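# Set the yellow sponge beside the blue foam block

## Task

Move the yellow sponge onto the desk holding the blue foam block and set it down beside that block with only a narrow gap. Every foam block must stay at its original spot and orientation. Nothing new may be left lying on the floor, and the cartons must remain standing on their desks. The robot must not tip over or finish leaning. The arrangement must stay in place without the robot holding or propping it.

## Robot and tools

Robot: a Hello Robot Stretch 3 with one arm. A two-wheeled base (0.33 m long, 0.34 m wide) carries a mast; a lift rides up the mast, and a telescoping arm reaches out to the robot's RIGHT, ending in a wrist (yaw, pitch, roll) and a two-finger gripper. The base cannot slide sideways, so to shift the gripper forward or back you drive the base. Turns pivot about the point between the drive wheels, 0.05 m behind the front edge; with the arm in and the wrist folded the swept circle has radius 0.28 m, and an unfolded level wrist reaches past it. Loose objects may occasionally get nudged by an outside disturbance.

Frames: the base frame has its origin on the floor between the drive wheels, x forward, y left, z up. hand_pose is reported in it, located where closed fingertips meet. The odometry frame is the base frame at scene start; heading is positive to the left, -3.142 to 3.142.

execute_actions takes "actions", a list run in order (empty list = just report). Each action may hold "robot", "steps" (1 to 450 control steps at 30 per second; default 1) and "until". "steps" by itself simply waits. "robot" is one of: a single command; a queue (list of up to 8 commands and {"pause_s": s}, s at most 15) executed one after another, each starting when the previous one ends done; or {"stop": true}, which brakes everything and clears the queue. A command may contain:
- "base": exactly one of {"translate_m": d}, a relative drive of d metres from wherever the base is when that command begins, forward positive, |d| at most 1; or {"rotate_rad": d}, a relative turn in place, counter-clockwise positive, |d| at most 3.2.
- "joints": absolute targets by name, any subset; joints not named keep their earlier targets. Ranges: lift_m 0 to 1.1 (arm height, m); arm_m 0 to 0.52 (extension, m); wrist_yaw_rad -1.345 to 4.42 (0 along the arm, positive swings toward the front, 3.0 folded over the base); wrist_pitch_rad -1.57 to 0.451 (0 level, negative tips fingers down); wrist_roll_rad -2.911 to 2.911 (0 fingers side by side); gripper_m -0.089 to 0.179 (larger is wider; actual fingertip gap is 0.007 less when nearly shut, 0.025 less when fully open, zero below 0.007); head_pan_rad -3.953 to 1.73 (0 ahead, positive left, -1.57 looks along the arm); head_tilt_rad -1.53 to 0.419 (negative looks down).
- "contact_limits": {"arm_m": e}, motor effort percent 1 to 100 at which that arm motion halts; lower is gentler, too low halts at once. Lasts until the next arm_m command.
Base and joint motions in one command start together and keep running across later actions. A new command overrides immediately; an out-of-range value or bad field makes the whole call rejected with nothing run.

"until" ends an action early. {"robot": {"status": "ended"}} fires once nothing reports moving and no queue runs; use it with steps 450 to wait for completion. You can also test fields, e.g. {"robot": {"arm_m": [">", 0.3], "base_status": ["!=", "moving"]}}, with =, !=, <, <=, >, >=, against printed values (joints three decimals, base four). {"any": {"status": "ended"}} fires when any one motion or the queue finishes.

Speed: full base speed (0.30 m/s, 1.9 rad/s) only when stowed (lift_m under 0.30, arm_m under 0.03, wrist_yaw_rad over 2.54); otherwise 0.10 m/s and 0.63 rad/s.

Gripper: to grasp, command a gripper_m smaller than the object's width (smaller squeezes harder, but a stall guard may weaken an over-squeeze so things can slip; resend a different value to re-squeeze). To let go, open at least 0.02 past the contact value. Neither reading nor "done" proves you hold anything; check the cameras.

Self-collision: fold or unfold the wrist only with lift_m 0.32 to 0.95, wrist_pitch_rad -0.4 and roll near 0. Once folded, the lift may go down to 0.25. If yaw is below -0.4, keep pitch at -0.5 or lower.

Balance: avoid pushing against rigid things with the gripper above about 0.45 m, especially twice after a contact_stop, and never drive while gripping or pressing something fixed. Snagging furniture, mainly when reversing, can tip the robot; undo the last move in small steps, free the gripper, and lower the lift to about 0.2 if still leaning.

Results: base_status shows progress, e.g. (translate_m +0.1200 of +0.3000); joint_goals, joint_status, measured_speeds, refusals, queue, queue_left. Status words: moving, done, off_target (stalled short, may keep pushing), contact_stop (arm or lift met resistance and went slack until commanded again), time_out, stopped, not_commanded, torque_fault (a wrist servo overheated and is limp for 10 s; wait with steps). Wrist, head and base have no contact stop. A "robot.on_its_own" line reports goals the robot changed, slack or off joints, efforts outside rest range, and base tilt of 3 degrees or more. "refused:", "dropped:" and "replaced:" lines explain queue problems (indices from 0). lidar_m: 12 ranges, 30-degree sectors counter-clockwise from straight ahead, plane 0.17 m high, "-" means nothing seen. wrist_depth_mm and head_depth_mm: 7x7 median depth grids. base_tilt in degrees (forward/right positive, a few degrees of fixed bias). motor_effort in percent, positive pushes toward higher values, noisy.

Cameras head_camera and nav_camera move with head_pan_rad/head_tilt_rad; wrist_camera rides on the gripper. Calibration lines give K and T_world_to_cam relative to the base frame, with small errors.

zoom_image: "camera" (head_camera, nav_camera or wrist_camera) and "region" [x0, y0, x1, y1] in that camera's pixels from the top-left, at most 504 by 504; gives a closer look at the latest image.

finished_scene: "scene" is the current scene's number; irreversible. Before calling it, make sure every motion has ended, the gripper has released the sponge, and nothing is being held or pressed. Avoid drops, slams, hard hits and strong pushes.

Each tool is called after "Emit:" by a JSON object that holds its "method" and its "body".

## Session

Emit:
{"method": "execute_actions", "body": {"actions": []}}

Scene clock: 0.00 s.
robot.base_odometry: x=+0.000 y=+0.000 heading=+0.000 (m, m, rad; robot's odometry frame)
robot.turned_by_wheels: +0.000 (rad since the last result)
robot.turned_by_imu: +0.000 (rad since the last result)
robot.base_tilt: forward=+0.3 right=+0.7 (deg)
robot.lidar_m: 1.21 1.41 1.75 1.67 1.95 1.85 1.95 2.50 2.27 2.13 1.79 1.51
robot.head_depth_mm: 1436 1434 1420 1410 1419 1393 1395 / 1457 1457 1443 1438 1427 1408 1397 / 1489 1442 1431 1438 1425 1396 1411 / 1506 1466 1458 1446 1449 1437 1423 / 1544 1489 1505 1480 1457 1455 1436 / 1588 1504 1509 1498 1477 1479 1476 / 1598 1447 1528 1510 1479 1426 1484
robot.base_status: not_commanded
robot.joint_positions: lift_m=+0.538 arm_m=+0.002 wrist_yaw_rad=+2.841 wrist_pitch_rad=-0.345 wrist_roll_rad=-0.009 gripper_m=+0.037 head_pan_rad=+0.011 head_tilt_rad=-0.005
robot.joint_goals: lift_m=+0.538 arm_m=+0.002 wrist_yaw_rad=+2.841 wrist_pitch_rad=-0.345 wrist_roll_rad=-0.009 gripper_m=+0.037 head_pan_rad=+0.011 head_tilt_rad=-0.005
robot.joint_status: lift_m=not_commanded arm_m=not_commanded wrist_yaw_rad=not_commanded wrist_pitch_rad=not_commanded wrist_roll_rad=not_commanded gripper_m=not_commanded head_pan_rad=not_commanded head_tilt_rad=not_commanded
robot.measured_speeds: translate_m=+0.000 rotate_rad=+0.000 lift_m=+0.000 arm_m=+0.000 wrist_yaw_rad=+0.000 wrist_pitch_rad=+0.000 wrist_roll_rad=+0.000 head_pan_rad=+0.000 head_tilt_rad=+0.000
robot: refusals=0 queue=idle queue_left=0
robot.motor_effort: left_wheel=-1 right_wheel=+0 lift_m=+27 arm_m=+0 wrist_yaw_rad=+0 wrist_pitch_rad=+7 wrist_roll_rad=+0 gripper_m=+0 head_pan_rad=+1 head_tilt_rad=+2 (%)
robot.hand_pose: x=+0.0477 y=+0.0758 z=+0.5670 quat_wxyz=(+0.224, +0.704, +0.017, +0.674) (m; robot's base frame)
robot.wrist_depth_mm: - - - - - - - / - - - - - - - / - - - - - - - / - - - - - - - / - - - - - - - / - 843 792 827 867 887 889 / 678 - 713 727 736 752 757
pictures: head_camera (sideways: a quarter turn clockwise sets it upright), nav_camera (sideways: a quarter turn counterclockwise sets it upright), wrist_camera
Images, in order (width x height): head_camera 896x504, nav_camera 672x504, wrist_camera 644x364.

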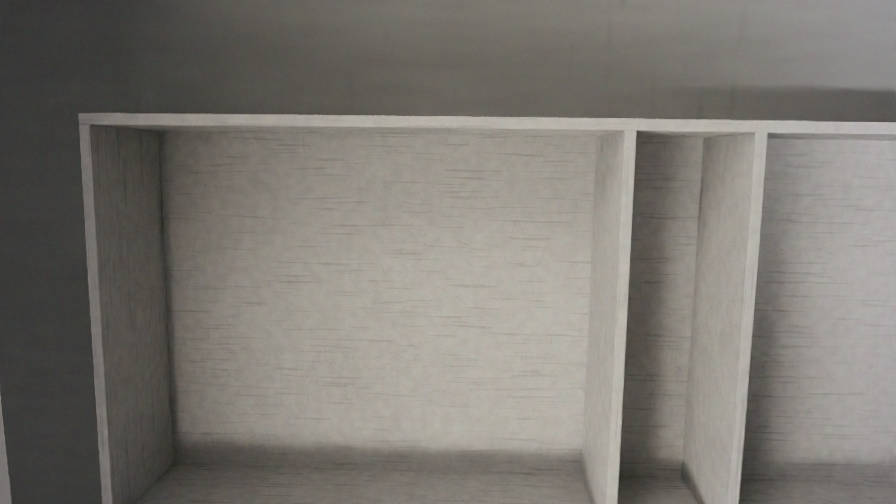

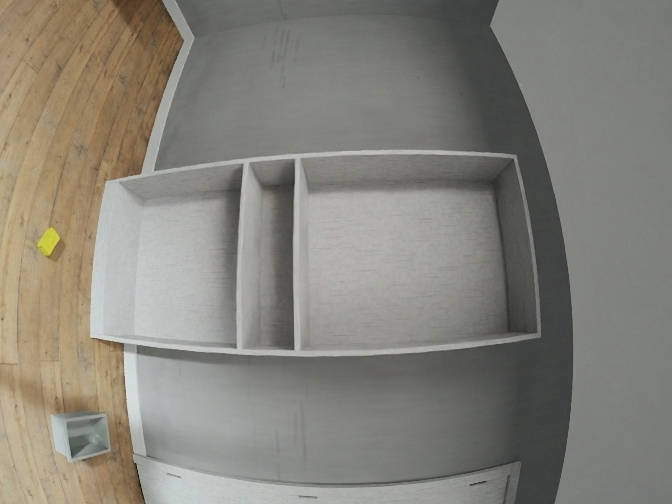

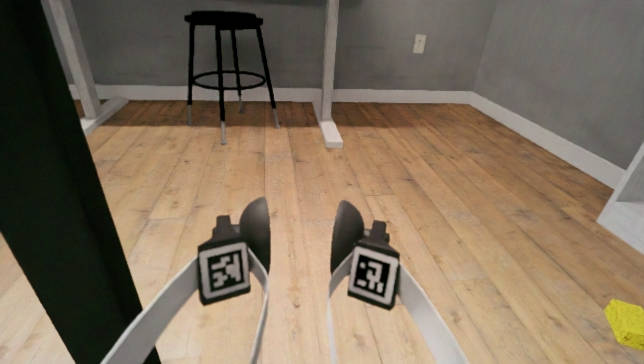

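Emit:
{"method": "execute_actions", "body": {"actions": [{"robot":{"joints":{"head_tilt_rad":-0.8,"head_pan_rad":0.0}},"steps":100,"until":{"robot":{"status":"ended"}}}]}}

Emit:
{"method": "execute_actions", "body": {"actions": [{"robot":{"joints":{"head_tilt_rad":-0.5,"head_pan_rad":1.6}},"steps":100,"until":{"robot":{"status":"ended"}}}]}}

Emit:
{"method": "execute_actions", "body": {"actions": [{"robot":{"joints":{"head_tilt_rad":-0.5,"head_pan_rad":-1.6}},"steps":150,"until":{"robot":{"status":"ended"}}}]}}

Emit:
{"method": "execute_actions", "body": {"actions": [{"robot":{"joints":{"head_tilt_rad":-0.5,"head_pan_rad":-3.1}},"steps":150,"until":{"robot":{"status":"ended"}}}]}}

Scene clock: 1.43 s.
robot.base_odometry: x=+0.000 y=+0.000 heading=+0.000 (m, m, rad; robot's odometry frame)
robot.turned_by_wheels: +0.000 (rad since the last result)
robot.turned_by_imu: +0.000 (rad since the last result)
robot.base_tilt: forward=+0.3 right=+0.7 (deg)
robot.lidar_m: 1.21 1.40 1.74 1.67 1.95 1.85 1.96 2.50 2.27 2.13 1.80 1.51
robot.head_depth_mm: 1252 1420 1612 1806 1601 1361 1181 / 1213 1393 1644 1849 1590 1354 1175 / 1262 1340 1619 1754 1573 1347 1167 / 1292 1462 1694 1757 1572 1337 1165 / 1316 1477 1708 1725 1567 1324 1172 / 1328 1520 1748 1779 1556 1320 1158 / 1344 1481 1663 1766 1547 1322 1160
robot.base_status: not_commanded
robot.joint_positions: lift_m=+0.538 arm_m=+0.002 wrist_yaw_rad=+2.841 wrist_pitch_rad=-0.345 wrist_roll_rad=-0.009 gripper_m=+0.037 head_pan_rad=+0.007 head_tilt_rad=-0.790
robot.joint_goals: lift_m=+0.538 arm_m=+0.002 wrist_yaw_rad=+2.841 wrist_pitch_rad=-0.345 wrist_roll_rad=-0.009 gripper_m=+0.037 head_pan_rad=+0.000 head_tilt_rad=-0.800
robot.joint_status: lift_m=not_commanded arm_m=not_commanded wrist_yaw_rad=not_commanded wrist_pitch_rad=not_commanded wrist_roll_rad=not_commanded gripper_m=not_commanded head_pan_rad=done head_tilt_rad=done
robot.measured_speeds: translate_m=+0.000 rotate_rad=+0.000 lift_m=+0.000 arm_m=+0.000 wrist_yaw_rad=+0.000 wrist_pitch_rad=+0.000 wrist_roll_rad=+0.000 head_pan_rad=+0.000 head_tilt_rad=+0.000
robot: refusals=0 queue=done queue_left=0
robot.motor_effort: left_wheel=-1(1) right_wheel=+0(0) lift_m=+26(27) arm_m=+0(0) wrist_yaw_rad=+0(1) wrist_pitch_rad=+8(8) wrist_roll_rad=+0(0) gripper_m=+0(1) head_pan_rad=-2(3) head_tilt_rad=-7(60) (%)
robot.hand_pose: x=+0.0477 y=+0.0758 z=+0.5670 quat_wxyz=(+0.224, +0.704, +0.017, +0.674) (m; robot's base frame)
robot.wrist_depth_mm: - - - - - - - / - - - - - - - / - - - - - - - / - - - - - - - / - - - - - - - / - 842 790 800 871 867 897 / 689 - 713 728 728 751 732
pictures: head_camera (sideways: a quarter turn clockwise sets it upright), nav_camera (sideways: a quarter turn counterclockwise sets it upright), wrist_camera
camera_calibration (this result's frames):
head_camera: T_world_to_cam=[[-0.683801, -0.0139626, -0.729535, 0.975282], [0.00358375, 0.999741, -0.0224931, 0.0332773], [0.72966, -0.0179953, -0.683573, 0.842268], [0, 0, 0, 1]] pos_world=[0.0522104, -0.00449432, 1.288]
nav_camera: T_world_to_cam=[[0.735459, -0.0205693, 0.677256, -0.845923], [-0.00961085, -0.999755, -0.0199272, 0.0775924], [0.677501, 0.00814665, -0.735477, 0.906884], [0, 0, 0, 1]] pos_world=[0.00847323, 0.0527854, 1.24145]
wrist_camera: T_world_to_cam=[[0.954297, -0.292087, 0.0632634, -0.0655843], [-0.102657, -0.519172, -0.848482, 0.55038], [0.280675, 0.803209, -0.52543, 0.392283], [0, 0, 0, 1]] pos_world=[0.00898338, -0.0484998, 0.677254]
Images, in order (width x height): head_camera 896x504, nav_camera 672x504, wrist_camera 644x364.

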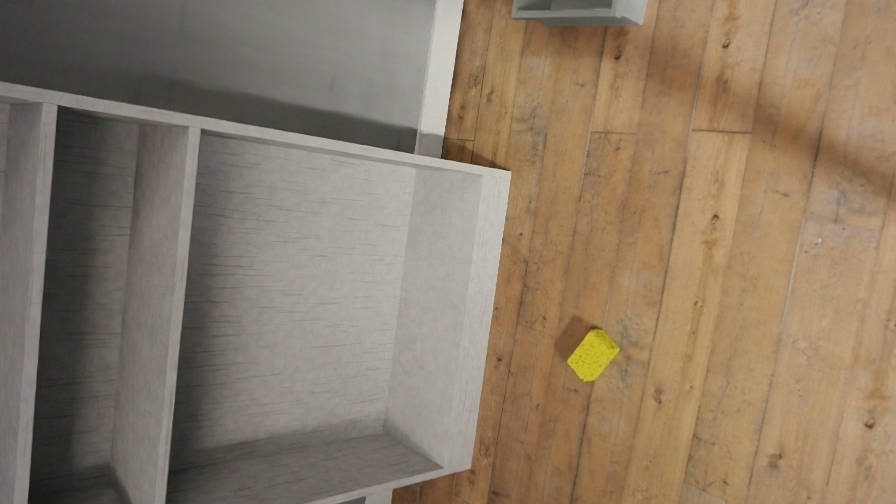

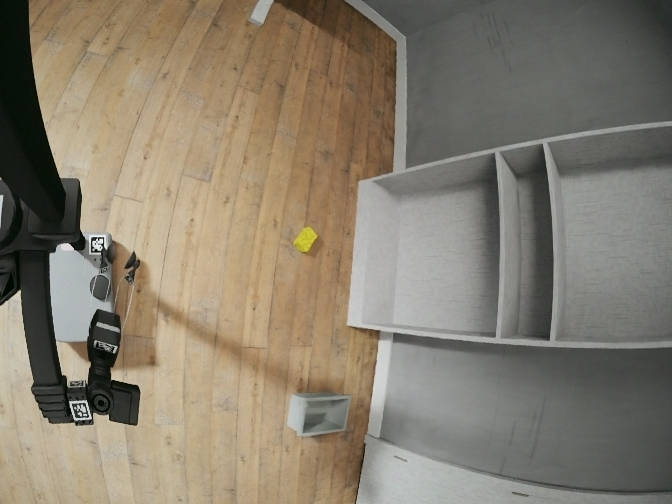

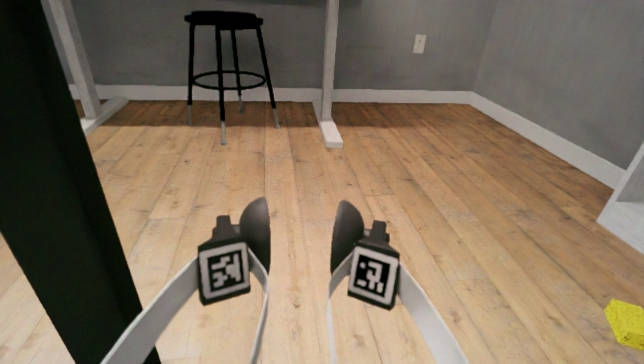

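Scene clock: 2.80 s.
robot.base_odometry: x=+0.000 y=+0.000 heading=+0.000 (m, m, rad; robot's odometry frame)
robot.turned_by_wheels: +0.000 (rad since the last result)
robot.turned_by_imu: +0.000 (rad since the last result)
robot.base_tilt: forward=+0.4 right=+0.6 (deg)
robot.lidar_m: 1.22 1.41 1.75 1.67 1.95 1.85 1.95 2.50 2.27 2.14 1.80 1.51
robot.head_depth_mm: 1804 1949 1692 2272 2012 1653 1349 / 1851 1937 1483 2343 2107 1652 1347 / 1861 1941 2201 2326 2004 1633 1348 / 1890 1554 2240 2374 2022 1637 1347 / 1915 1529 2290 2471 2086 1621 1333 / 1950 2053 2335 2525 2071 1624 1332 / 2014 2146 1946 2500 2048 1612 1333
robot.base_status: not_commanded
robot.joint_positions: lift_m=+0.538 arm_m=+0.002 wrist_yaw_rad=+2.841 wrist_pitch_rad=-0.345 wrist_roll_rad=-0.009 gripper_m=+0.037 head_pan_rad=+1.593 head_tilt_rad=-0.508
robot.joint_goals: lift_m=+0.538 arm_m=+0.002 wrist_yaw_rad=+2.841 wrist_pitch_rad=-0.345 wrist_roll_rad=-0.009 gripper_m=+0.037 head_pan_rad=+1.600 head_tilt_rad=-0.500
robot.joint_status: lift_m=not_commanded arm_m=not_commanded wrist_yaw_rad=not_commanded wrist_pitch_rad=not_commanded wrist_roll_rad=not_commanded gripper_m=not_commanded head_pan_rad=done head_tilt_rad=done
robot.measured_speeds: translate_m=+0.000 rotate_rad=+0.000 lift_m=+0.000 arm_m=+0.000 wrist_yaw_rad=+0.000 wrist_pitch_rad=+0.000 wrist_roll_rad=+0.000 head_pan_rad=+0.000 head_tilt_rad=+0.000
robot: refusals=0 queue=done queue_left=0
robot.motor_effort: left_wheel=-1(1) right_wheel=+0(0) lift_m=+27(27) arm_m=+0(0) wrist_yaw_rad=+0(0) wrist_pitch_rad=+9(8) wrist_roll_rad=+0(0) gripper_m=+0(0) head_pan_rad=+4(39) head_tilt_rad=+6(35) (%)
robot.hand_pose: x=+0.0477 y=+0.0758 z=+0.5670 quat_wxyz=(+0.224, +0.704, +0.017, +0.674) (m; robot's base frame)
robot.wrist_depth_mm: - - - - - - - / - - - - - - - / - - - - - - - / - - - - - - - / - - - - - - - / - 846 782 817 877 877 905 / 678 - 695 716 723 754 746
pictures: head_camera (sideways: a quarter turn clockwise sets it upright), nav_camera (sideways: a quarter turn counterclockwise sets it upright), wrist_camera
camera_calibration (this result's frames):
head_camera: T_world_to_cam=[[0.0193057, -0.45348, -0.891057, 1.18158], [-0.999808, -0.00576865, -0.0187261, 0.0345013], [0.00335169, 0.891248, -0.453505, 0.547384], [0, 0, 0, 1]] pos_world=[0.00984887, 0.0481657, 1.30174]
nav_camera: T_world_to_cam=[[0.0141617, 0.518174, 0.855158, -1.07341], [0.99965, 0.0117851, -0.0236955, 0.0763499], [-0.0223565, 0.855194, -0.517826, 0.628027], [0, 0, 0, 1]] pos_world=[-0.0470814, 0.018231, 1.24496]
wrist_camera: T_world_to_cam=[[0.954297, -0.292087, 0.0632635, -0.0655844], [-0.102657, -0.519172, -0.848482, 0.55038], [0.280675, 0.803209, -0.52543, 0.392283], [0, 0, 0, 1]] pos_world=[0.00898337, -0.0484998, 0.677254]
Images, in order (width x height): head_camera 896x504, nav_camera 672x504, wrist_camera 644x364.

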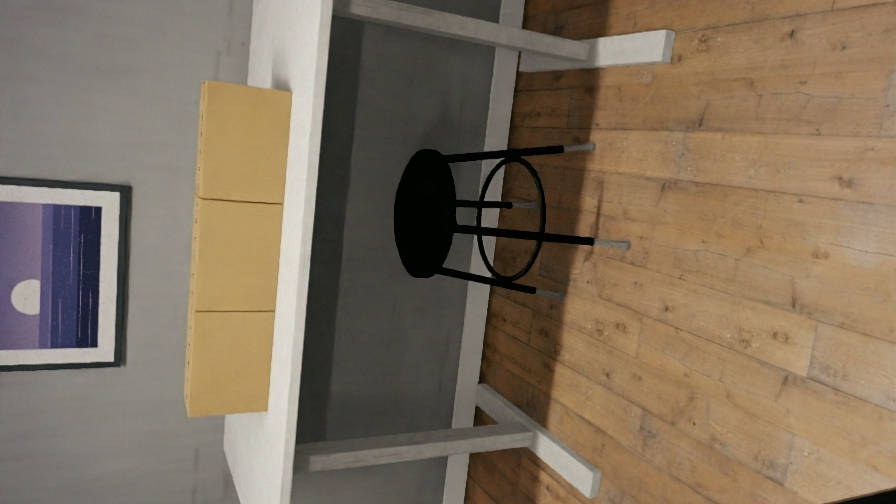

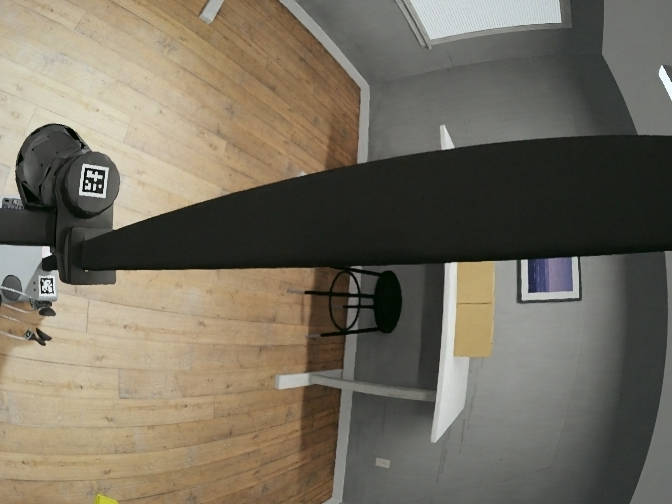

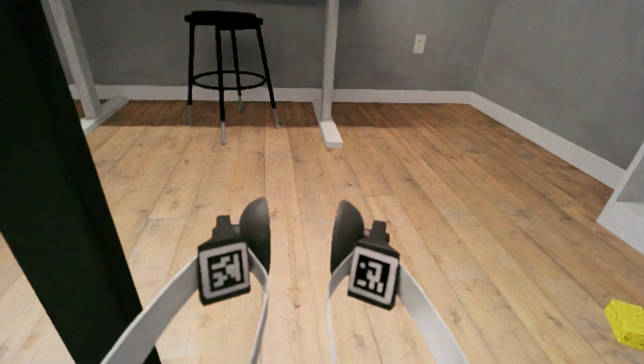

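Scene clock: 4.87 s.
robot.base_odometry: x=+0.000 y=+0.000 heading=+0.000 (m, m, rad; robot's odometry frame)
robot.turned_by_wheels: +0.000 (rad since the last result)
robot.turned_by_imu: +0.000 (rad since the last result)
robot.base_tilt: forward=+0.3 right=+0.7 (deg)
robot.lidar_m: 1.21 1.40 1.75 1.67 1.95 1.85 1.95 2.49 2.27 2.13 1.80 1.51
robot.head_depth_mm: 2120 1782 2537 2671 2134 1676 1358 / 2158 1792 2522 2695 2117 1651 1354 / 2188 2237 2572 2755 2129 1653 1348 / 2230 2338 2581 2734 2117 1632 1348 / 2225 2381 2657 2792 2075 1628 1350 / 2298 2489 2665 2854 2081 1620 1334 / 2299 2520 2729 2789 2048 1620 1332
robot.base_status: not_commanded
robot.joint_positions: lift_m=+0.538 arm_m=+0.002 wrist_yaw_rad=+2.841 wrist_pitch_rad=-0.345 wrist_roll_rad=-0.009 gripper_m=+0.037 head_pan_rad=-1.593 head_tilt_rad=-0.508
robot.joint_goals: lift_m=+0.538 arm_m=+0.002 wrist_yaw_rad=+2.841 wrist_pitch_rad=-0.345 wrist_roll_rad=-0.009 gripper_m=+0.037 head_pan_rad=-1.600 head_tilt_rad=-0.500
robot.joint_status: lift_m=not_commanded arm_m=not_commanded wrist_yaw_rad=not_commanded wrist_pitch_rad=not_commanded wrist_roll_rad=not_commanded gripper_m=not_commanded head_pan_rad=done head_tilt_rad=done
robot.measured_speeds: translate_m=+0.000 rotate_rad=+0.000 lift_m=+0.000 arm_m=+0.000 wrist_yaw_rad=+0.000 wrist_pitch_rad=+0.000 wrist_roll_rad=+0.000 head_pan_rad=+0.000 head_tilt_rad=+0.000
robot: refusals=0 queue=done queue_left=0
robot.motor_effort: left_wheel=+0(1) right_wheel=+0(0) lift_m=+27(27) arm_m=+0(0) wrist_yaw_rad=+0(1) wrist_pitch_rad=+8(8) wrist_roll_rad=+0(0) gripper_m=+0(1) head_pan_rad=-2(36) head_tilt_rad=+6(5) (%)
robot.hand_pose: x=+0.0477 y=+0.0758 z=+0.5670 quat_wxyz=(+0.224, +0.704, +0.017, +0.674) (m; robot's base frame)
robot.wrist_depth_mm: - - - - - - - / - - - - - - - / - - - - - - - / - - - - - - - / - - - - - - - / - 854 788 820 871 864 908 / 675 - 711 724 734 745 727
pictures: head_camera (sideways: a quarter turn clockwise sets it upright), nav_camera (sideways: a quarter turn counterclockwise sets it upright), wrist_camera
camera_calibration (this result's frames):
head_camera: T_world_to_cam=[[0.000628955, 0.453874, -0.891065, 1.1817], [0.999097, -0.0381477, -0.0187258, 0.0223075], [-0.0424912, -0.890249, -0.453488, 0.547643], [0, 0, 0, 1]] pos_world=[0.000239408, -0.0479546, 1.30174]
nav_camera: T_world_to_cam=[[-0.0369053, -0.517037, 0.855167, -1.07311], [-0.999203, 0.0321294, -0.0236957, 0.0885432], [-0.0152244, -0.85536, -0.51781, 0.627963], [0, 0, 0, 1]] pos_world=[0.0584294, -0.0205501, 1.24496]
wrist_camera: T_world_to_cam=[[0.954297, -0.292087, 0.0632636, -0.0655844], [-0.102657, -0.519172, -0.848482, 0.55038], [0.280675, 0.803209, -0.52543, 0.392283], [0, 0, 0, 1]] pos_world=[0.00898335, -0.0484998, 0.677254]
Images, in order (width x height): head_camera 896x504, nav_camera 672x504, wrist_camera 644x364.

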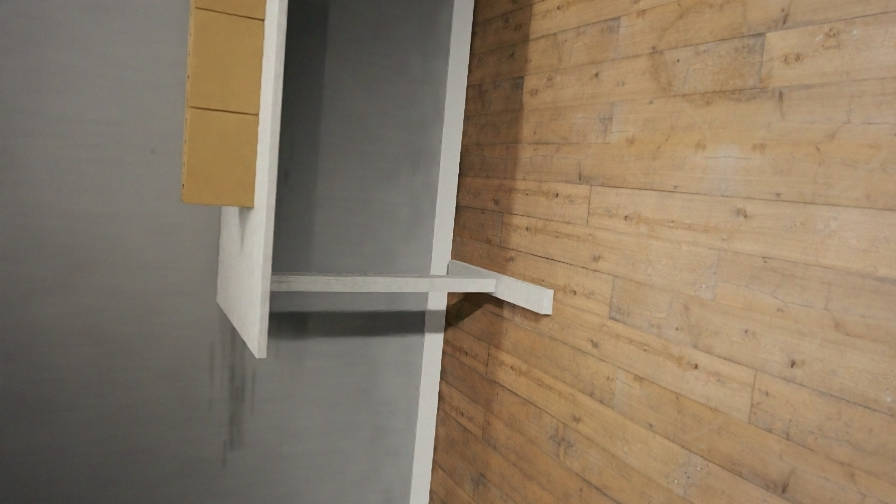

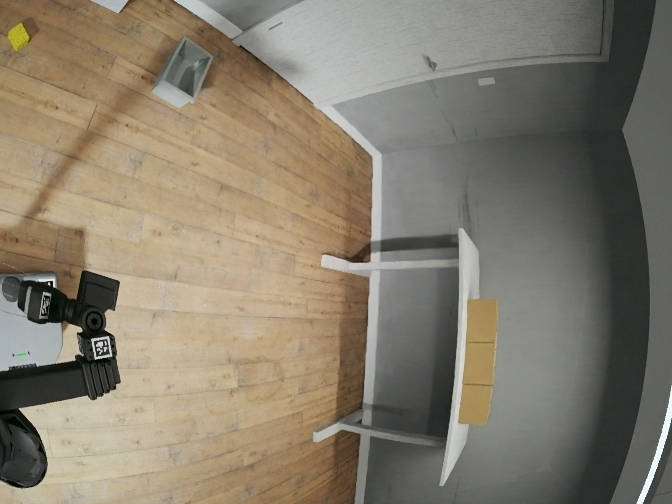

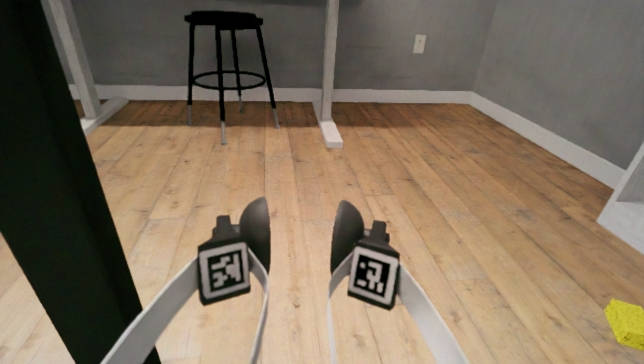

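Scene clock: 6.20 s.
robot.base_odometry: x=+0.000 y=+0.000 heading=+0.000 (m, m, rad; robot's odometry frame)
robot.turned_by_wheels: +0.000 (rad since the last result)
robot.turned_by_imu: +0.000 (rad since the last result)
robot.base_tilt: forward=+0.4 right=+0.7 (deg)
robot.lidar_m: 1.21 1.41 1.75 1.67 1.94 1.85 1.96 2.50 2.27 2.13 1.80 1.51
robot.head_depth_mm: 1859 1997 1581 2369 2057 1651 1355 / 1906 2051 1611 2407 2124 1663 1350 / 1942 2071 1609 2482 2131 1645 1346 / 1976 2127 1660 2500 2099 1628 1346 / 2001 2179 1682 2575 2071 1634 1348 / 2062 2221 1727 2498 2052 1612 1330 / 2090 2269 2381 2697 2048 1616 1329
robot.base_status: not_commanded
robot.joint_positions: lift_m=+0.538 arm_m=+0.002 wrist_yaw_rad=+2.841 wrist_pitch_rad=-0.345 wrist_roll_rad=-0.009 gripper_m=+0.037 head_pan_rad=-3.093 head_tilt_rad=-0.508
robot.joint_goals: lift_m=+0.538 arm_m=+0.002 wrist_yaw_rad=+2.841 wrist_pitch_rad=-0.345 wrist_roll_rad=-0.009 gripper_m=+0.037 head_pan_rad=-3.100 head_tilt_rad=-0.500
robot.joint_status: lift_m=not_commanded arm_m=not_commanded wrist_yaw_rad=not_commanded wrist_pitch_rad=not_commanded wrist_roll_rad=not_commanded gripper_m=not_commanded head_pan_rad=done head_tilt_rad=done
robot.measured_speeds: translate_m=+0.000 rotate_rad=+0.000 lift_m=+0.000 arm_m=+0.000 wrist_yaw_rad=+0.000 wrist_pitch_rad=+0.000 wrist_roll_rad=+0.000 head_pan_rad=+0.000 head_tilt_rad=+0.000
robot: refusals=0 queue=done queue_left=0
robot.motor_effort: left_wheel=-1(1) right_wheel=+0(0) lift_m=+27(27) arm_m=+0(0) wrist_yaw_rad=+0(0) wrist_pitch_rad=+8(8) wrist_roll_rad=+0(0) gripper_m=+0(0) head_pan_rad=-3(38) head_tilt_rad=+5(5) (%)
robot.hand_pose: x=+0.0477 y=+0.0758 z=+0.5670 quat_wxyz=(+0.224, +0.704, +0.017, +0.674) (m; robot's base frame)
robot.wrist_depth_mm: - - - - - - - / - - - - - - - / - - - - - - - / - - - - - - - / - - - - - - - / - 849 780 822 863 856 900 / 684 - 713 736 733 746 747
pictures: head_camera (sideways: a quarter turn clockwise sets it upright), nav_camera (sideways: a quarter turn counterclockwise sets it upright), wrist_camera
camera_calibration (this result's frames):
head_camera: T_world_to_cam=[[0.452776, 0.0314776, -0.891068, 1.17895], [0.0326199, -0.999292, -0.0187257, 0.0282029], [-0.891027, -0.020588, -0.453483, 0.552811], [0, 0, 0, 1]] pos_world=[-0.042149, 0.00245382, 1.30174]
nav_camera: T_world_to_cam=[[-0.518347, 0.000239999, 0.855171, -1.07018], [-0.0386309, 0.998973, -0.0236958, 0.0826838], [-0.854298, -0.0453186, -0.517805, 0.633074], [0, 0, 0, 1]] pos_world=[-0.0106974, -0.0536519, 1.24496]
wrist_camera: T_world_to_cam=[[0.954297, -0.292087, 0.0632635, -0.0655844], [-0.102657, -0.519172, -0.848482, 0.55038], [0.280675, 0.803209, -0.52543, 0.392283], [0, 0, 0, 1]] pos_world=[0.00898335, -0.0484998, 0.677254]
Images, in order (width x height): head_camera 896x504, nav_camera 672x504, wrist_camera 644x364.

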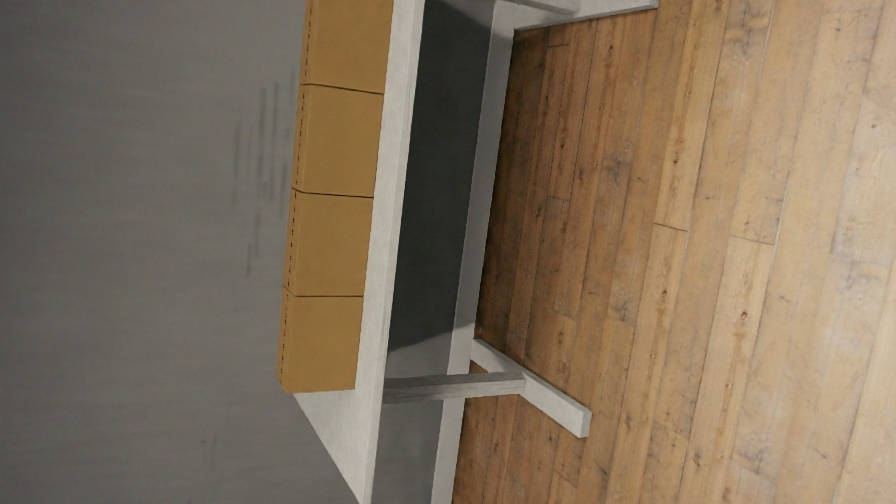

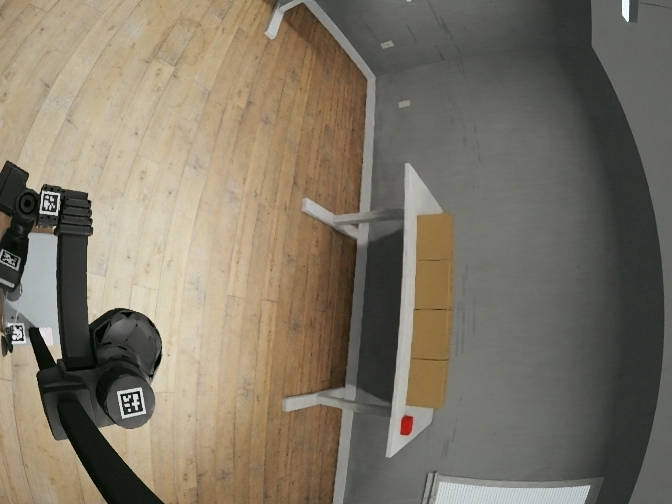

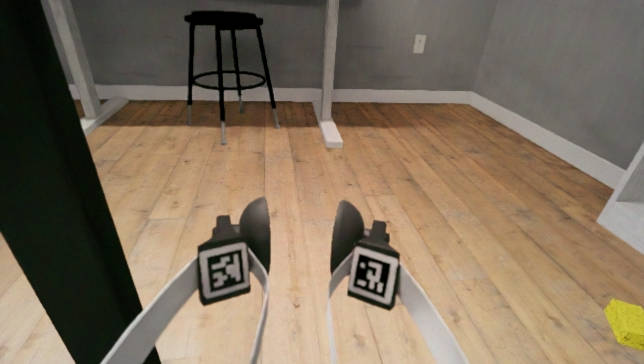

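Emit:
{"method": "execute_actions", "body": {"actions": [{"robot":{"base":{"rotate_rad":0.7},"joints":{"wrist_yaw_rad":0.0,"wrist_pitch_rad":-0.4,"head_pan_rad":-1.4,"head_tilt_rad":-1.1}},"steps":150,"until":{"robot":{"base_status":["!=","moving"]}}},{"robot":{"base":{"translate_m":0.8}},"steps":150,"until":{"robot":{"wrist_yaw_rad":["<",0.3]}}},{"robot":{"joints":{"wrist_pitch_rad":-1.57,"wrist_roll_rad":1.57,"gripper_m":0.15,"arm_m":0.12,"lift_m":0.4}},"steps":450,"until":{"robot":{"status":"ended"}}}]}}

Scene clock: 19.40 s.
robot.base_odometry: x=+0.612 y=+0.515 heading=+0.700 (m, m, rad; robot's odometry frame)
robot.turned_by_wheels: +0.700 (rad since the last result)
robot.turned_by_imu: +0.701 (rad since the last result)
robot.base_tilt: forward=+0.3 right=+0.7 (deg)
robot.lidar_m: 1.25 1.57 1.11 1.77 2.31 2.68 3.03 3.15 1.67 0.96 0.96 0.70
robot.head_depth_mm: 1420 1771 1624 1493 1343 1224 1116 / 987 1631 1657 1491 1354 1212 1120 / 1000 1186 1466 1477 1372 1206 - / 824 1312 1497 1457 1339 1223 - / 795 1241 1474 1424 1319 1208 1101 / 767 1150 1393 1391 1315 1201 1100 / 745 1074 1287 1354 1310 1194 1090
robot.base_status: done (translate_m +0.8000 of +0.8000)
robot.joint_positions: lift_m=+0.400 arm_m=+0.120 wrist_yaw_rad=+0.001 wrist_pitch_rad=-1.561 wrist_roll_rad=+1.566 gripper_m=+0.150 head_pan_rad=-1.407 head_tilt_rad=-1.086
robot.joint_goals: lift_m=+0.400 arm_m=+0.120 wrist_yaw_rad=+0.000 wrist_pitch_rad=-1.570 wrist_roll_rad=+1.570 gripper_m=+0.150 head_pan_rad=-1.400 head_tilt_rad=-1.100
robot.joint_status: lift_m=done arm_m=done wrist_yaw_rad=done wrist_pitch_rad=done wrist_roll_rad=done gripper_m=done head_pan_rad=done head_tilt_rad=done
robot.measured_speeds: translate_m=+0.000 rotate_rad=+0.000 lift_m=+0.000 arm_m=+0.000 wrist_yaw_rad=+0.000 wrist_pitch_rad=+0.000 wrist_roll_rad=+0.000 head_pan_rad=+0.000 head_tilt_rad=+0.000
robot: refusals=0 queue=done queue_left=0
robot.motor_effort: left_wheel=-4(7) right_wheel=+3(8) lift_m=+25(27) arm_m=+3(6) wrist_yaw_rad=-1(3) wrist_pitch_rad=-6(9) wrist_roll_rad=+2(1) gripper_m=+1(87) head_pan_rad=+4(40) head_tilt_rad=-8(50) (%)
robot.hand_pose: x=-0.0216 y=-0.2428 z=+0.2824 quat_wxyz=(+0.002, +0.002, -0.710, -0.704) (m; robot's base frame)
robot.wrist_depth_mm: 394 399 402 402 - - - / 408 410 412 414 - - - / 420 422 422 427 - - - / 433 395 435 437 - - - / 446 446 454 450 - - - / - 469 469 472 471 - 479 / 478 483 483 483 490 492 493
pictures: head_camera (sideways: a quarter turn clockwise sets it upright), nav_camera (sideways: a quarter turn counterclockwise sets it upright), wrist_camera
camera_calibration (this result's frames):
head_camera: T_world_to_cam=[[-0.150812, 0.854228, -0.497545, 0.669767], [0.986823, 0.159932, -0.0245343, 0.0299277], [0.0586154, -0.494689, -0.867091, 1.08498], [0, 0, 0, 1]] pos_world=[0.00787922, -0.0401923, 1.27475]
nav_camera: T_world_to_cam=[[0.121931, -0.893347, 0.432509, -0.52333], [-0.989764, -0.141998, -0.0142669, 0.0761957], [0.0741606, -0.426342, -0.901517, 1.12641], [0, 0, 0, 1]] pos_world=[0.0556905, 0.0235408, 1.24291]
wrist_camera: T_world_to_cam=[[-0.0567103, 0.998352, 0.00882306, 0.232342], [0.976974, 0.053671, 0.206496, 0.000803572], [0.205682, 0.0203304, -0.978408, 0.454291], [0, 0, 0, 1]] pos_world=[-0.0810485, -0.241238, 0.442265]
Images, in order (width x height): head_camera 896x504, nav_camera 672x504, wrist_camera 644x364.

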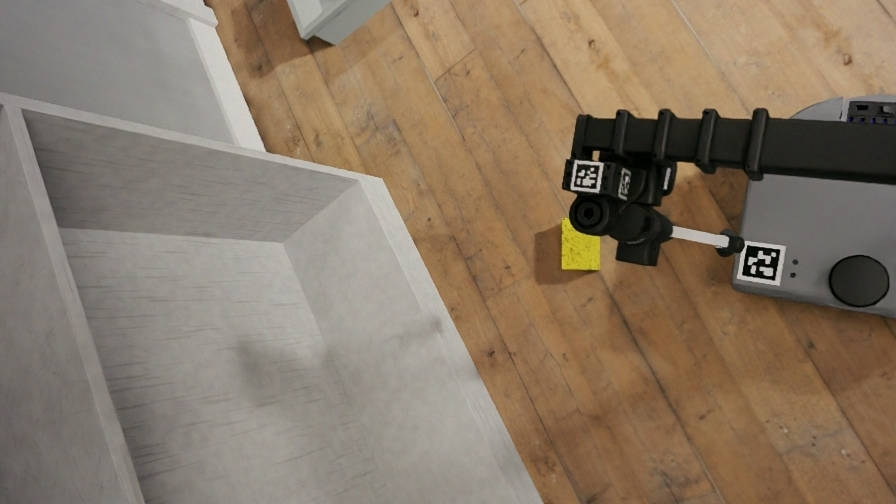

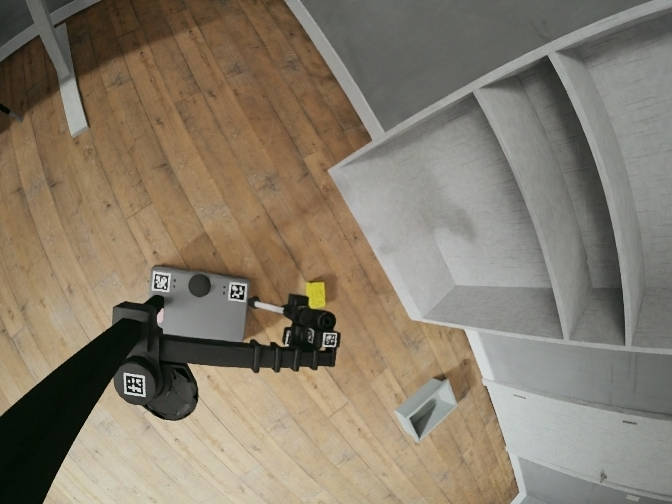

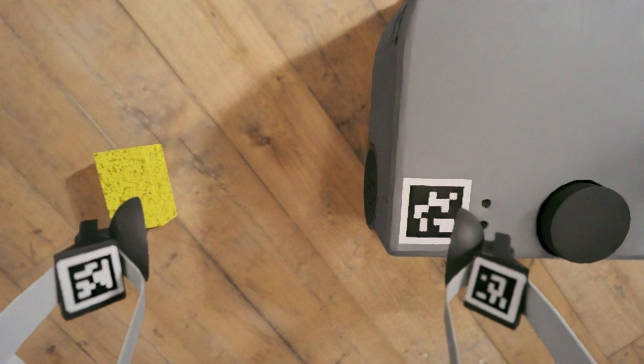

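Emit:
{"method": "execute_actions", "body": {"actions": [{"robot":{"base":{"translate_m":0.025},"joints":{"arm_m":0.33,"lift_m":0.25,"wrist_roll_rad":1.45}},"steps":450,"until":{"robot":{"status":"ended"}}}]}}

Scene clock: 22.63 s.
robot.base_odometry: x=+0.631 y=+0.531 heading=+0.700 (m, m, rad; robot's odometry frame)
robot.turned_by_wheels: +0.000 (rad since the last result)
robot.turned_by_imu: +0.000 (rad since the last result)
robot.base_tilt: forward=+0.4 right=+0.8 (deg)
robot.lidar_m: 1.23 1.55 1.09 1.11 2.32 2.71 3.06 2.74 1.68 1.05 0.94 0.69
robot.head_depth_mm: 1390 1756 1650 1500 1340 1217 1121 / 941 1561 1676 1477 1342 1218 1126 / 1019 1219 1464 1502 1306 1225 - / 818 1315 1497 1451 1300 1226 - / 792 1213 1461 1399 1327 1197 1101 / 752 1134 1378 1370 1313 1194 1104 / 746 1059 1274 1338 1311 1196 1099
robot.base_status: done (translate_m +0.0250 of +0.0250)
robot.joint_positions: lift_m=+0.250 arm_m=+0.330 wrist_yaw_rad=+0.000 wrist_pitch_rad=-1.562 wrist_roll_rad=+1.454 gripper_m=+0.150 head_pan_rad=-1.407 head_tilt_rad=-1.086
robot.joint_goals: lift_m=+0.250 arm_m=+0.330 wrist_yaw_rad=+0.000 wrist_pitch_rad=-1.570 wrist_roll_rad=+1.450 gripper_m=+0.150 head_pan_rad=-1.400 head_tilt_rad=-1.100
robot.joint_status: lift_m=done arm_m=done wrist_yaw_rad=done wrist_pitch_rad=done wrist_roll_rad=done gripper_m=done head_pan_rad=done head_tilt_rad=done
robot.measured_speeds: translate_m=+0.000 rotate_rad=+0.000 lift_m=+0.000 arm_m=+0.000 wrist_yaw_rad=+0.000 wrist_pitch_rad=+0.000 wrist_roll_rad=+0.000 head_pan_rad=+0.000 head_tilt_rad=+0.000
robot: refusals=0 queue=done queue_left=0
robot.motor_effort: left_wheel=-4(5) right_wheel=+3(7) lift_m=+25(22) arm_m=+3(3) wrist_yaw_rad=+0(1) wrist_pitch_rad=-5(6) wrist_roll_rad=-2(3) gripper_m=+0(0) head_pan_rad=+4(3) head_tilt_rad=-8(9) (%)
robot.hand_pose: x=-0.0216 y=-0.4525 z=+0.1324 quat_wxyz=(+0.042, +0.041, -0.709, -0.703) (m; robot's base frame)
robot.wrist_depth_mm: 261 262 263 264 267 266 269 / 268 270 271 272 273 276 277 / 277 278 276 278 284 283 286 / 284 286 285 247 291 294 295 / 292 296 295 254 300 302 303 / - 306 306 308 311 - 315 / 314 314 316 319 320 325 325
pictures: head_camera (sideways: a quarter turn clockwise sets it upright), nav_camera (sideways: a quarter turn counterclockwise sets it upright), wrist_camera
camera_calibration (this result's frames):
head_camera: T_world_to_cam=[[-0.15086, 0.854219, -0.497545, 0.669767], [0.986814, 0.159987, -0.0245343, 0.0299277], [0.0586429, -0.494685, -0.867091, 1.08498], [0, 0, 0, 1]] pos_world=[0.00788145, -0.0401922, 1.27475]
nav_camera: T_world_to_cam=[[0.12198, -0.89334, 0.432509, -0.52333], [-0.989756, -0.142053, -0.0142669, 0.0761956], [0.0741842, -0.426338, -0.901517, 1.12641], [0, 0, 0, 1]] pos_world=[0.0556892, 0.0235435, 1.24291]
wrist_camera: T_world_to_cam=[[-0.167753, 0.985775, 0.0103663, 0.434701], [0.965098, 0.162071, 0.205718, 0.0919211], [0.201111, 0.0445142, -0.978556, 0.322694], [0, 0, 0, 1]] pos_world=[-0.080688, -0.457779, 0.292358]
Images, in order (width x height): head_camera 896x504, nav_camera 672x504, wrist_camera 644x364.

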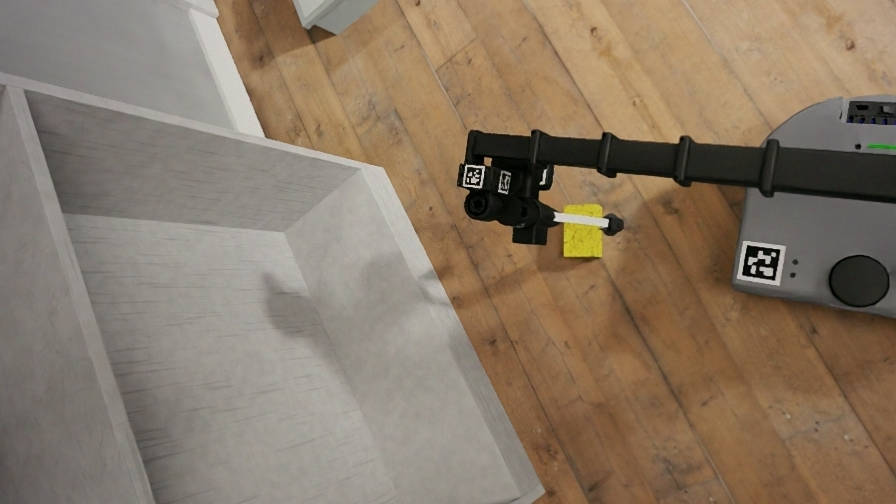

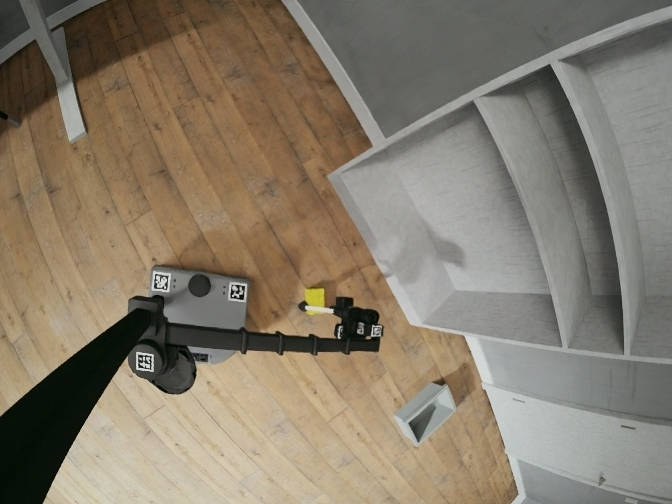

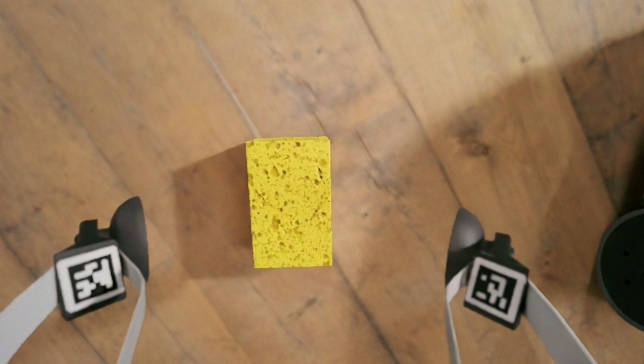

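Emit:
{"method": "execute_actions", "body": {"actions": [{"robot":{"joints":{"arm_m":0.342,"lift_m":0.155,"wrist_roll_rad":1.42,"gripper_m":0.12}},"steps":450,"until":{"robot":{"status":"ended"}}}]}}

Scene clock: 24.67 s.
robot.base_odometry: x=+0.631 y=+0.531 heading=+0.700 (m, m, rad; robot's odometry frame)
robot.turned_by_wheels: +0.000 (rad since the last result)
robot.turned_by_imu: +0.000 (rad since the last result)
robot.base_tilt: forward=+0.4 right=+0.7 (deg)
robot.lidar_m: 1.23 1.55 1.09 1.11 2.32 2.71 3.05 2.74 1.68 1.04 0.94 0.69
robot.head_depth_mm: 1394 1766 1649 1481 1348 1214 1114 / 942 1552 1677 1491 1339 1214 1127 / 1025 1214 1460 1496 1285 1230 - / 819 1313 1512 1447 1305 1224 - / 788 1221 1462 1400 1320 1207 1102 / 755 1128 1381 1369 1315 1197 1095 / 745 1060 1263 1351 1309 1194 1092
robot.base_status: done (translate_m +0.0250 of +0.0250)
robot.joint_positions: lift_m=+0.155 arm_m=+0.342 wrist_yaw_rad=+0.000 wrist_pitch_rad=-1.562 wrist_roll_rad=+1.424 gripper_m=+0.120 head_pan_rad=-1.407 head_tilt_rad=-1.086
robot.joint_goals: lift_m=+0.155 arm_m=+0.342 wrist_yaw_rad=+0.000 wrist_pitch_rad=-1.570 wrist_roll_rad=+1.420 gripper_m=+0.120 head_pan_rad=-1.400 head_tilt_rad=-1.100
robot.joint_status: lift_m=done arm_m=done wrist_yaw_rad=done wrist_pitch_rad=done wrist_roll_rad=done gripper_m=done head_pan_rad=done head_tilt_rad=done
robot.measured_speeds: translate_m=+0.000 rotate_rad=+0.000 lift_m=+0.000 arm_m=+0.000 wrist_yaw_rad=+0.000 wrist_pitch_rad=+0.000 wrist_roll_rad=+0.000 head_pan_rad=+0.000 head_tilt_rad=+0.000
robot: refusals=0 queue=done queue_left=0
robot.motor_effort: left_wheel=-4(4) right_wheel=+3(3) lift_m=+24(24) arm_m=+3(3) wrist_yaw_rad=+0(0) wrist_pitch_rad=-5(5) wrist_roll_rad=-2(2) gripper_m=+0(85) head_pan_rad=+3(4) head_tilt_rad=-8(9) (%)
robot.hand_pose: x=-0.0216 y=-0.4644 z=+0.0374 quat_wxyz=(+0.052, +0.051, -0.708, -0.703) (m; robot's base frame)
robot.wrist_depth_mm: 174 175 175 177 178 179 180 / 179 181 181 182 183 185 187 / 185 186 187 187 189 190 190 / 189 191 190 148 194 196 197 / 196 196 196 153 200 203 204 / 202 - 203 159 208 209 210 / 211 211 211 163 215 216 218
pictures: head_camera (sideways: a quarter turn clockwise sets it upright), nav_camera (sideways: a quarter turn counterclockwise sets it upright), wrist_camera
camera_calibration (this result's frames):
head_camera: T_world_to_cam=[[-0.15086, 0.854219, -0.497545, 0.669767], [0.986814, 0.159987, -0.0245343, 0.0299277], [0.0586429, -0.494685, -0.867091, 1.08498], [0, 0, 0, 1]] pos_world=[0.00788145, -0.0401922, 1.27475]
nav_camera: T_world_to_cam=[[0.12198, -0.89334, 0.432509, -0.52333], [-0.989756, -0.142053, -0.0142669, 0.0761956], [0.0741842, -0.426338, -0.901517, 1.12641], [0, 0, 0, 1]] pos_world=[0.0556892, 0.0235435, 1.24291]
wrist_camera: T_world_to_cam=[[-0.196738, 0.980397, 0.0107396, 0.444301], [0.959948, 0.190382, 0.205559, 0.126443], [0.199485, 0.0507507, -0.978586, 0.233132], [0, 0, 0, 1]] pos_world=[-0.0804738, -0.471496, 0.197377]
Images, in order (width x height): head_camera 896x504, nav_camera 672x504, wrist_camera 644x364.

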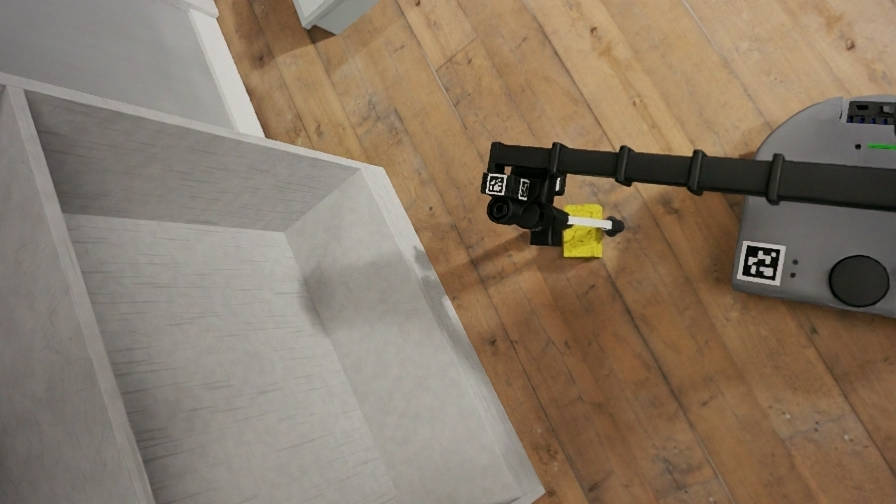

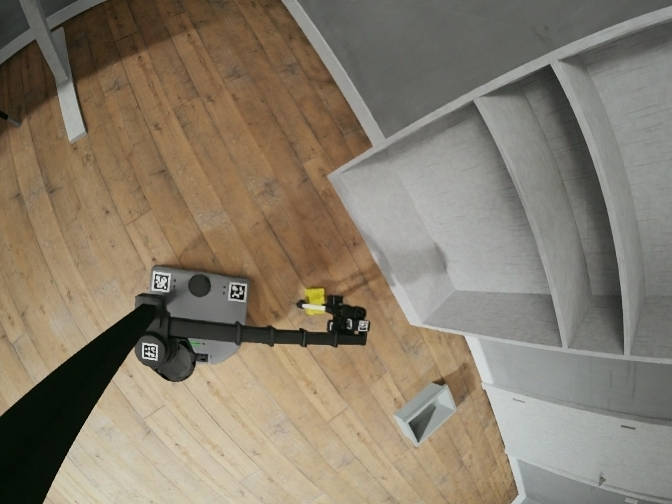

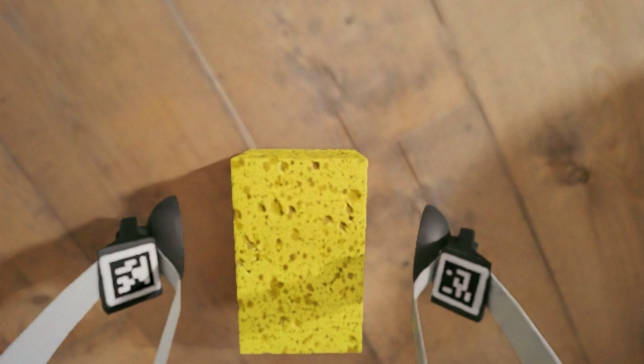

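Emit:
{"method": "execute_actions", "body": {"actions": [{"robot":[{"joints":{"gripper_m":0.03,"head_pan_rad":1.1,"head_tilt_rad":-0.3}},{"joints":{"lift_m":0.4}}],"steps":450,"until":{"robot":{"status":"ended"}}}]}}

Scene clock: 29.67 s.
robot.base_odometry: x=+0.631 y=+0.531 heading=+0.700 (m, m, rad; robot's odometry frame)
robot.turned_by_wheels: +0.000 (rad since the last result)
robot.turned_by_imu: +0.000 (rad since the last result)
robot.base_tilt: forward=+0.3 right=+0.7 (deg)
robot.lidar_m: 1.23 1.55 1.09 1.10 2.32 2.71 3.06 2.74 1.68 0.96 0.94 0.69
robot.head_depth_mm: 1309 1378 1419 1451 1519 1638 1603 / 1350 1412 1468 1373 859 1665 1540 / 1412 1466 1544 1355 907 1766 1544 / 1466 1524 1602 1214 963 1845 1579 / 1520 1564 1658 1012 1411 1683 1528 / 1581 1633 1746 1054 1476 1330 1529 / 1651 1719 1807 1108 2064 1794 1507
robot.base_status: done (translate_m +0.0250 of +0.0250)
robot.joint_positions: lift_m=+0.400 arm_m=+0.342 wrist_yaw_rad=+0.000 wrist_pitch_rad=-1.562 wrist_roll_rad=+1.424 gripper_m=+0.031 head_pan_rad=+1.093 head_tilt_rad=-0.310
robot.joint_goals: lift_m=+0.400 arm_m=+0.342 wrist_yaw_rad=+0.000 wrist_pitch_rad=-1.570 wrist_roll_rad=+1.420 gripper_m=+0.030 head_pan_rad=+1.100 head_tilt_rad=-0.300
robot.joint_status: lift_m=done arm_m=done wrist_yaw_rad=done wrist_pitch_rad=done wrist_roll_rad=done gripper_m=done head_pan_rad=done head_tilt_rad=done
robot.measured_speeds: translate_m=+0.000 rotate_rad=+0.000 lift_m=+0.000 arm_m=+0.000 wrist_yaw_rad=+0.000 wrist_pitch_rad=+0.000 wrist_roll_rad=+0.000 head_pan_rad=+0.000 head_tilt_rad=+0.000
robot: refusals=0 queue=done queue_left=0
robot.motor_effort: left_wheel=-4(4) right_wheel=+3(3) lift_m=+30(30) arm_m=+3(3) wrist_yaw_rad=+0(0) wrist_pitch_rad=-5(4) wrist_roll_rad=-2(2) gripper_m=-15(93) head_pan_rad=+4(41) head_tilt_rad=+8(55) (%)
robot.hand_pose: x=-0.0216 y=-0.4644 z=+0.2822 quat_wxyz=(+0.052, +0.051, -0.708, -0.703) (m; robot's base frame)
robot.wrist_depth_mm: 399 398 399 404 406 403 413 / 406 407 408 416 414 421 419 / 419 419 420 427 431 432 - / 426 436 430 148 440 443 - / 428 445 152 152 451 461 - / 394 461 158 157 468 474 482 / 368 474 473 163 485 493 494
pictures: head_camera (sideways: a quarter turn clockwise sets it upright), nav_camera (sideways: a quarter turn counterclockwise sets it upright), wrist_camera
camera_calibration (this result's frames):
head_camera: T_world_to_cam=[[-0.115912, -0.244078, -0.962804, 1.27605], [-0.878678, 0.477173, -0.0151829, 0.0291539], [0.46313, 0.844235, -0.269776, 0.305478], [0, 0, 0, 1]] pos_world=[0.0320497, 0.0396476, 1.31143]
nav_camera: T_world_to_cam=[[0.178963, 0.289965, 0.940155, -1.18531], [0.8852, -0.464526, -0.0252318, 0.0790544], [0.42941, 0.836741, -0.339811, 0.393625], [0, 0, 0, 1]] pos_world=[-0.026879, 0.0510588, 1.25013]
wrist_camera: T_world_to_cam=[[-0.196753, 0.980394, 0.0107406, 0.441672], [0.959945, 0.190398, 0.205559, 0.076139], [0.199484, 0.0507548, -0.978586, 0.472644], [0, 0, 0, 1]] pos_world=[-0.0804737, -0.471498, 0.442128]
Images, in order (width x height): head_camera 896x504, nav_camera 672x504, wrist_camera 644x364.

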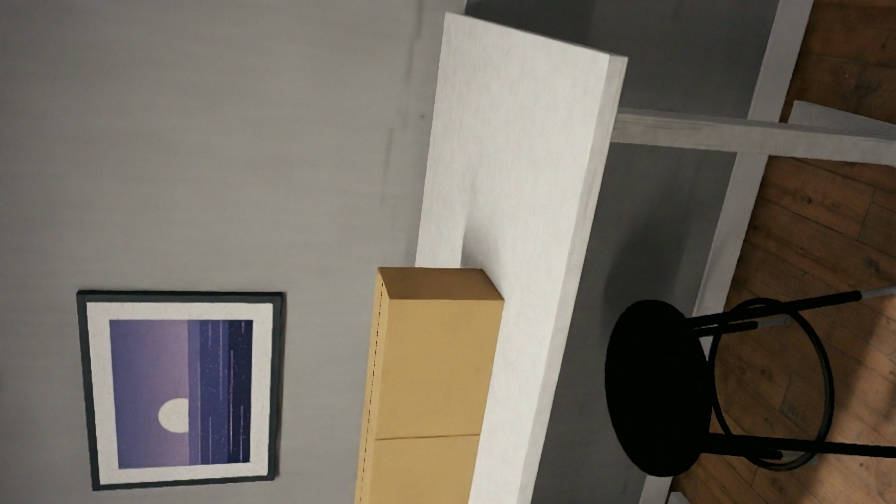

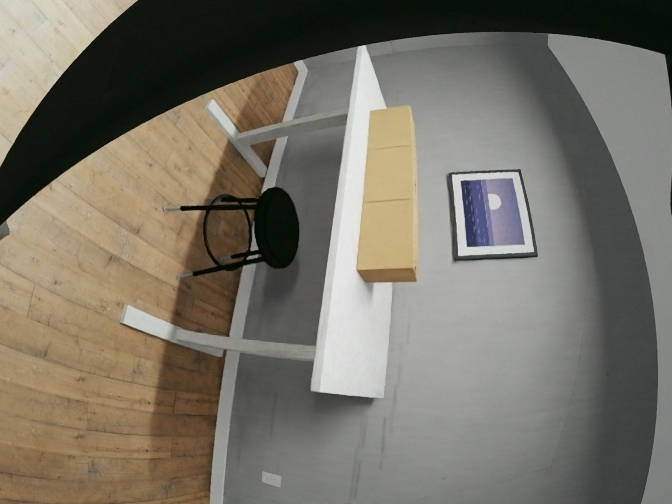

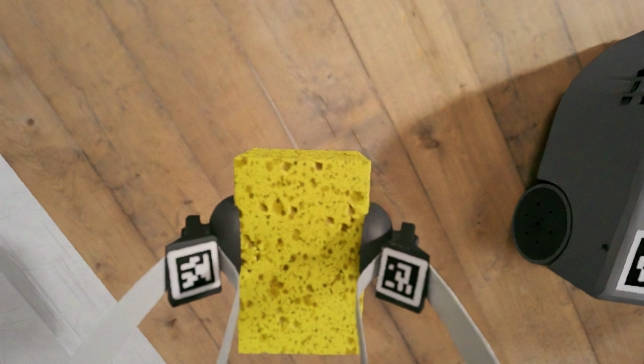

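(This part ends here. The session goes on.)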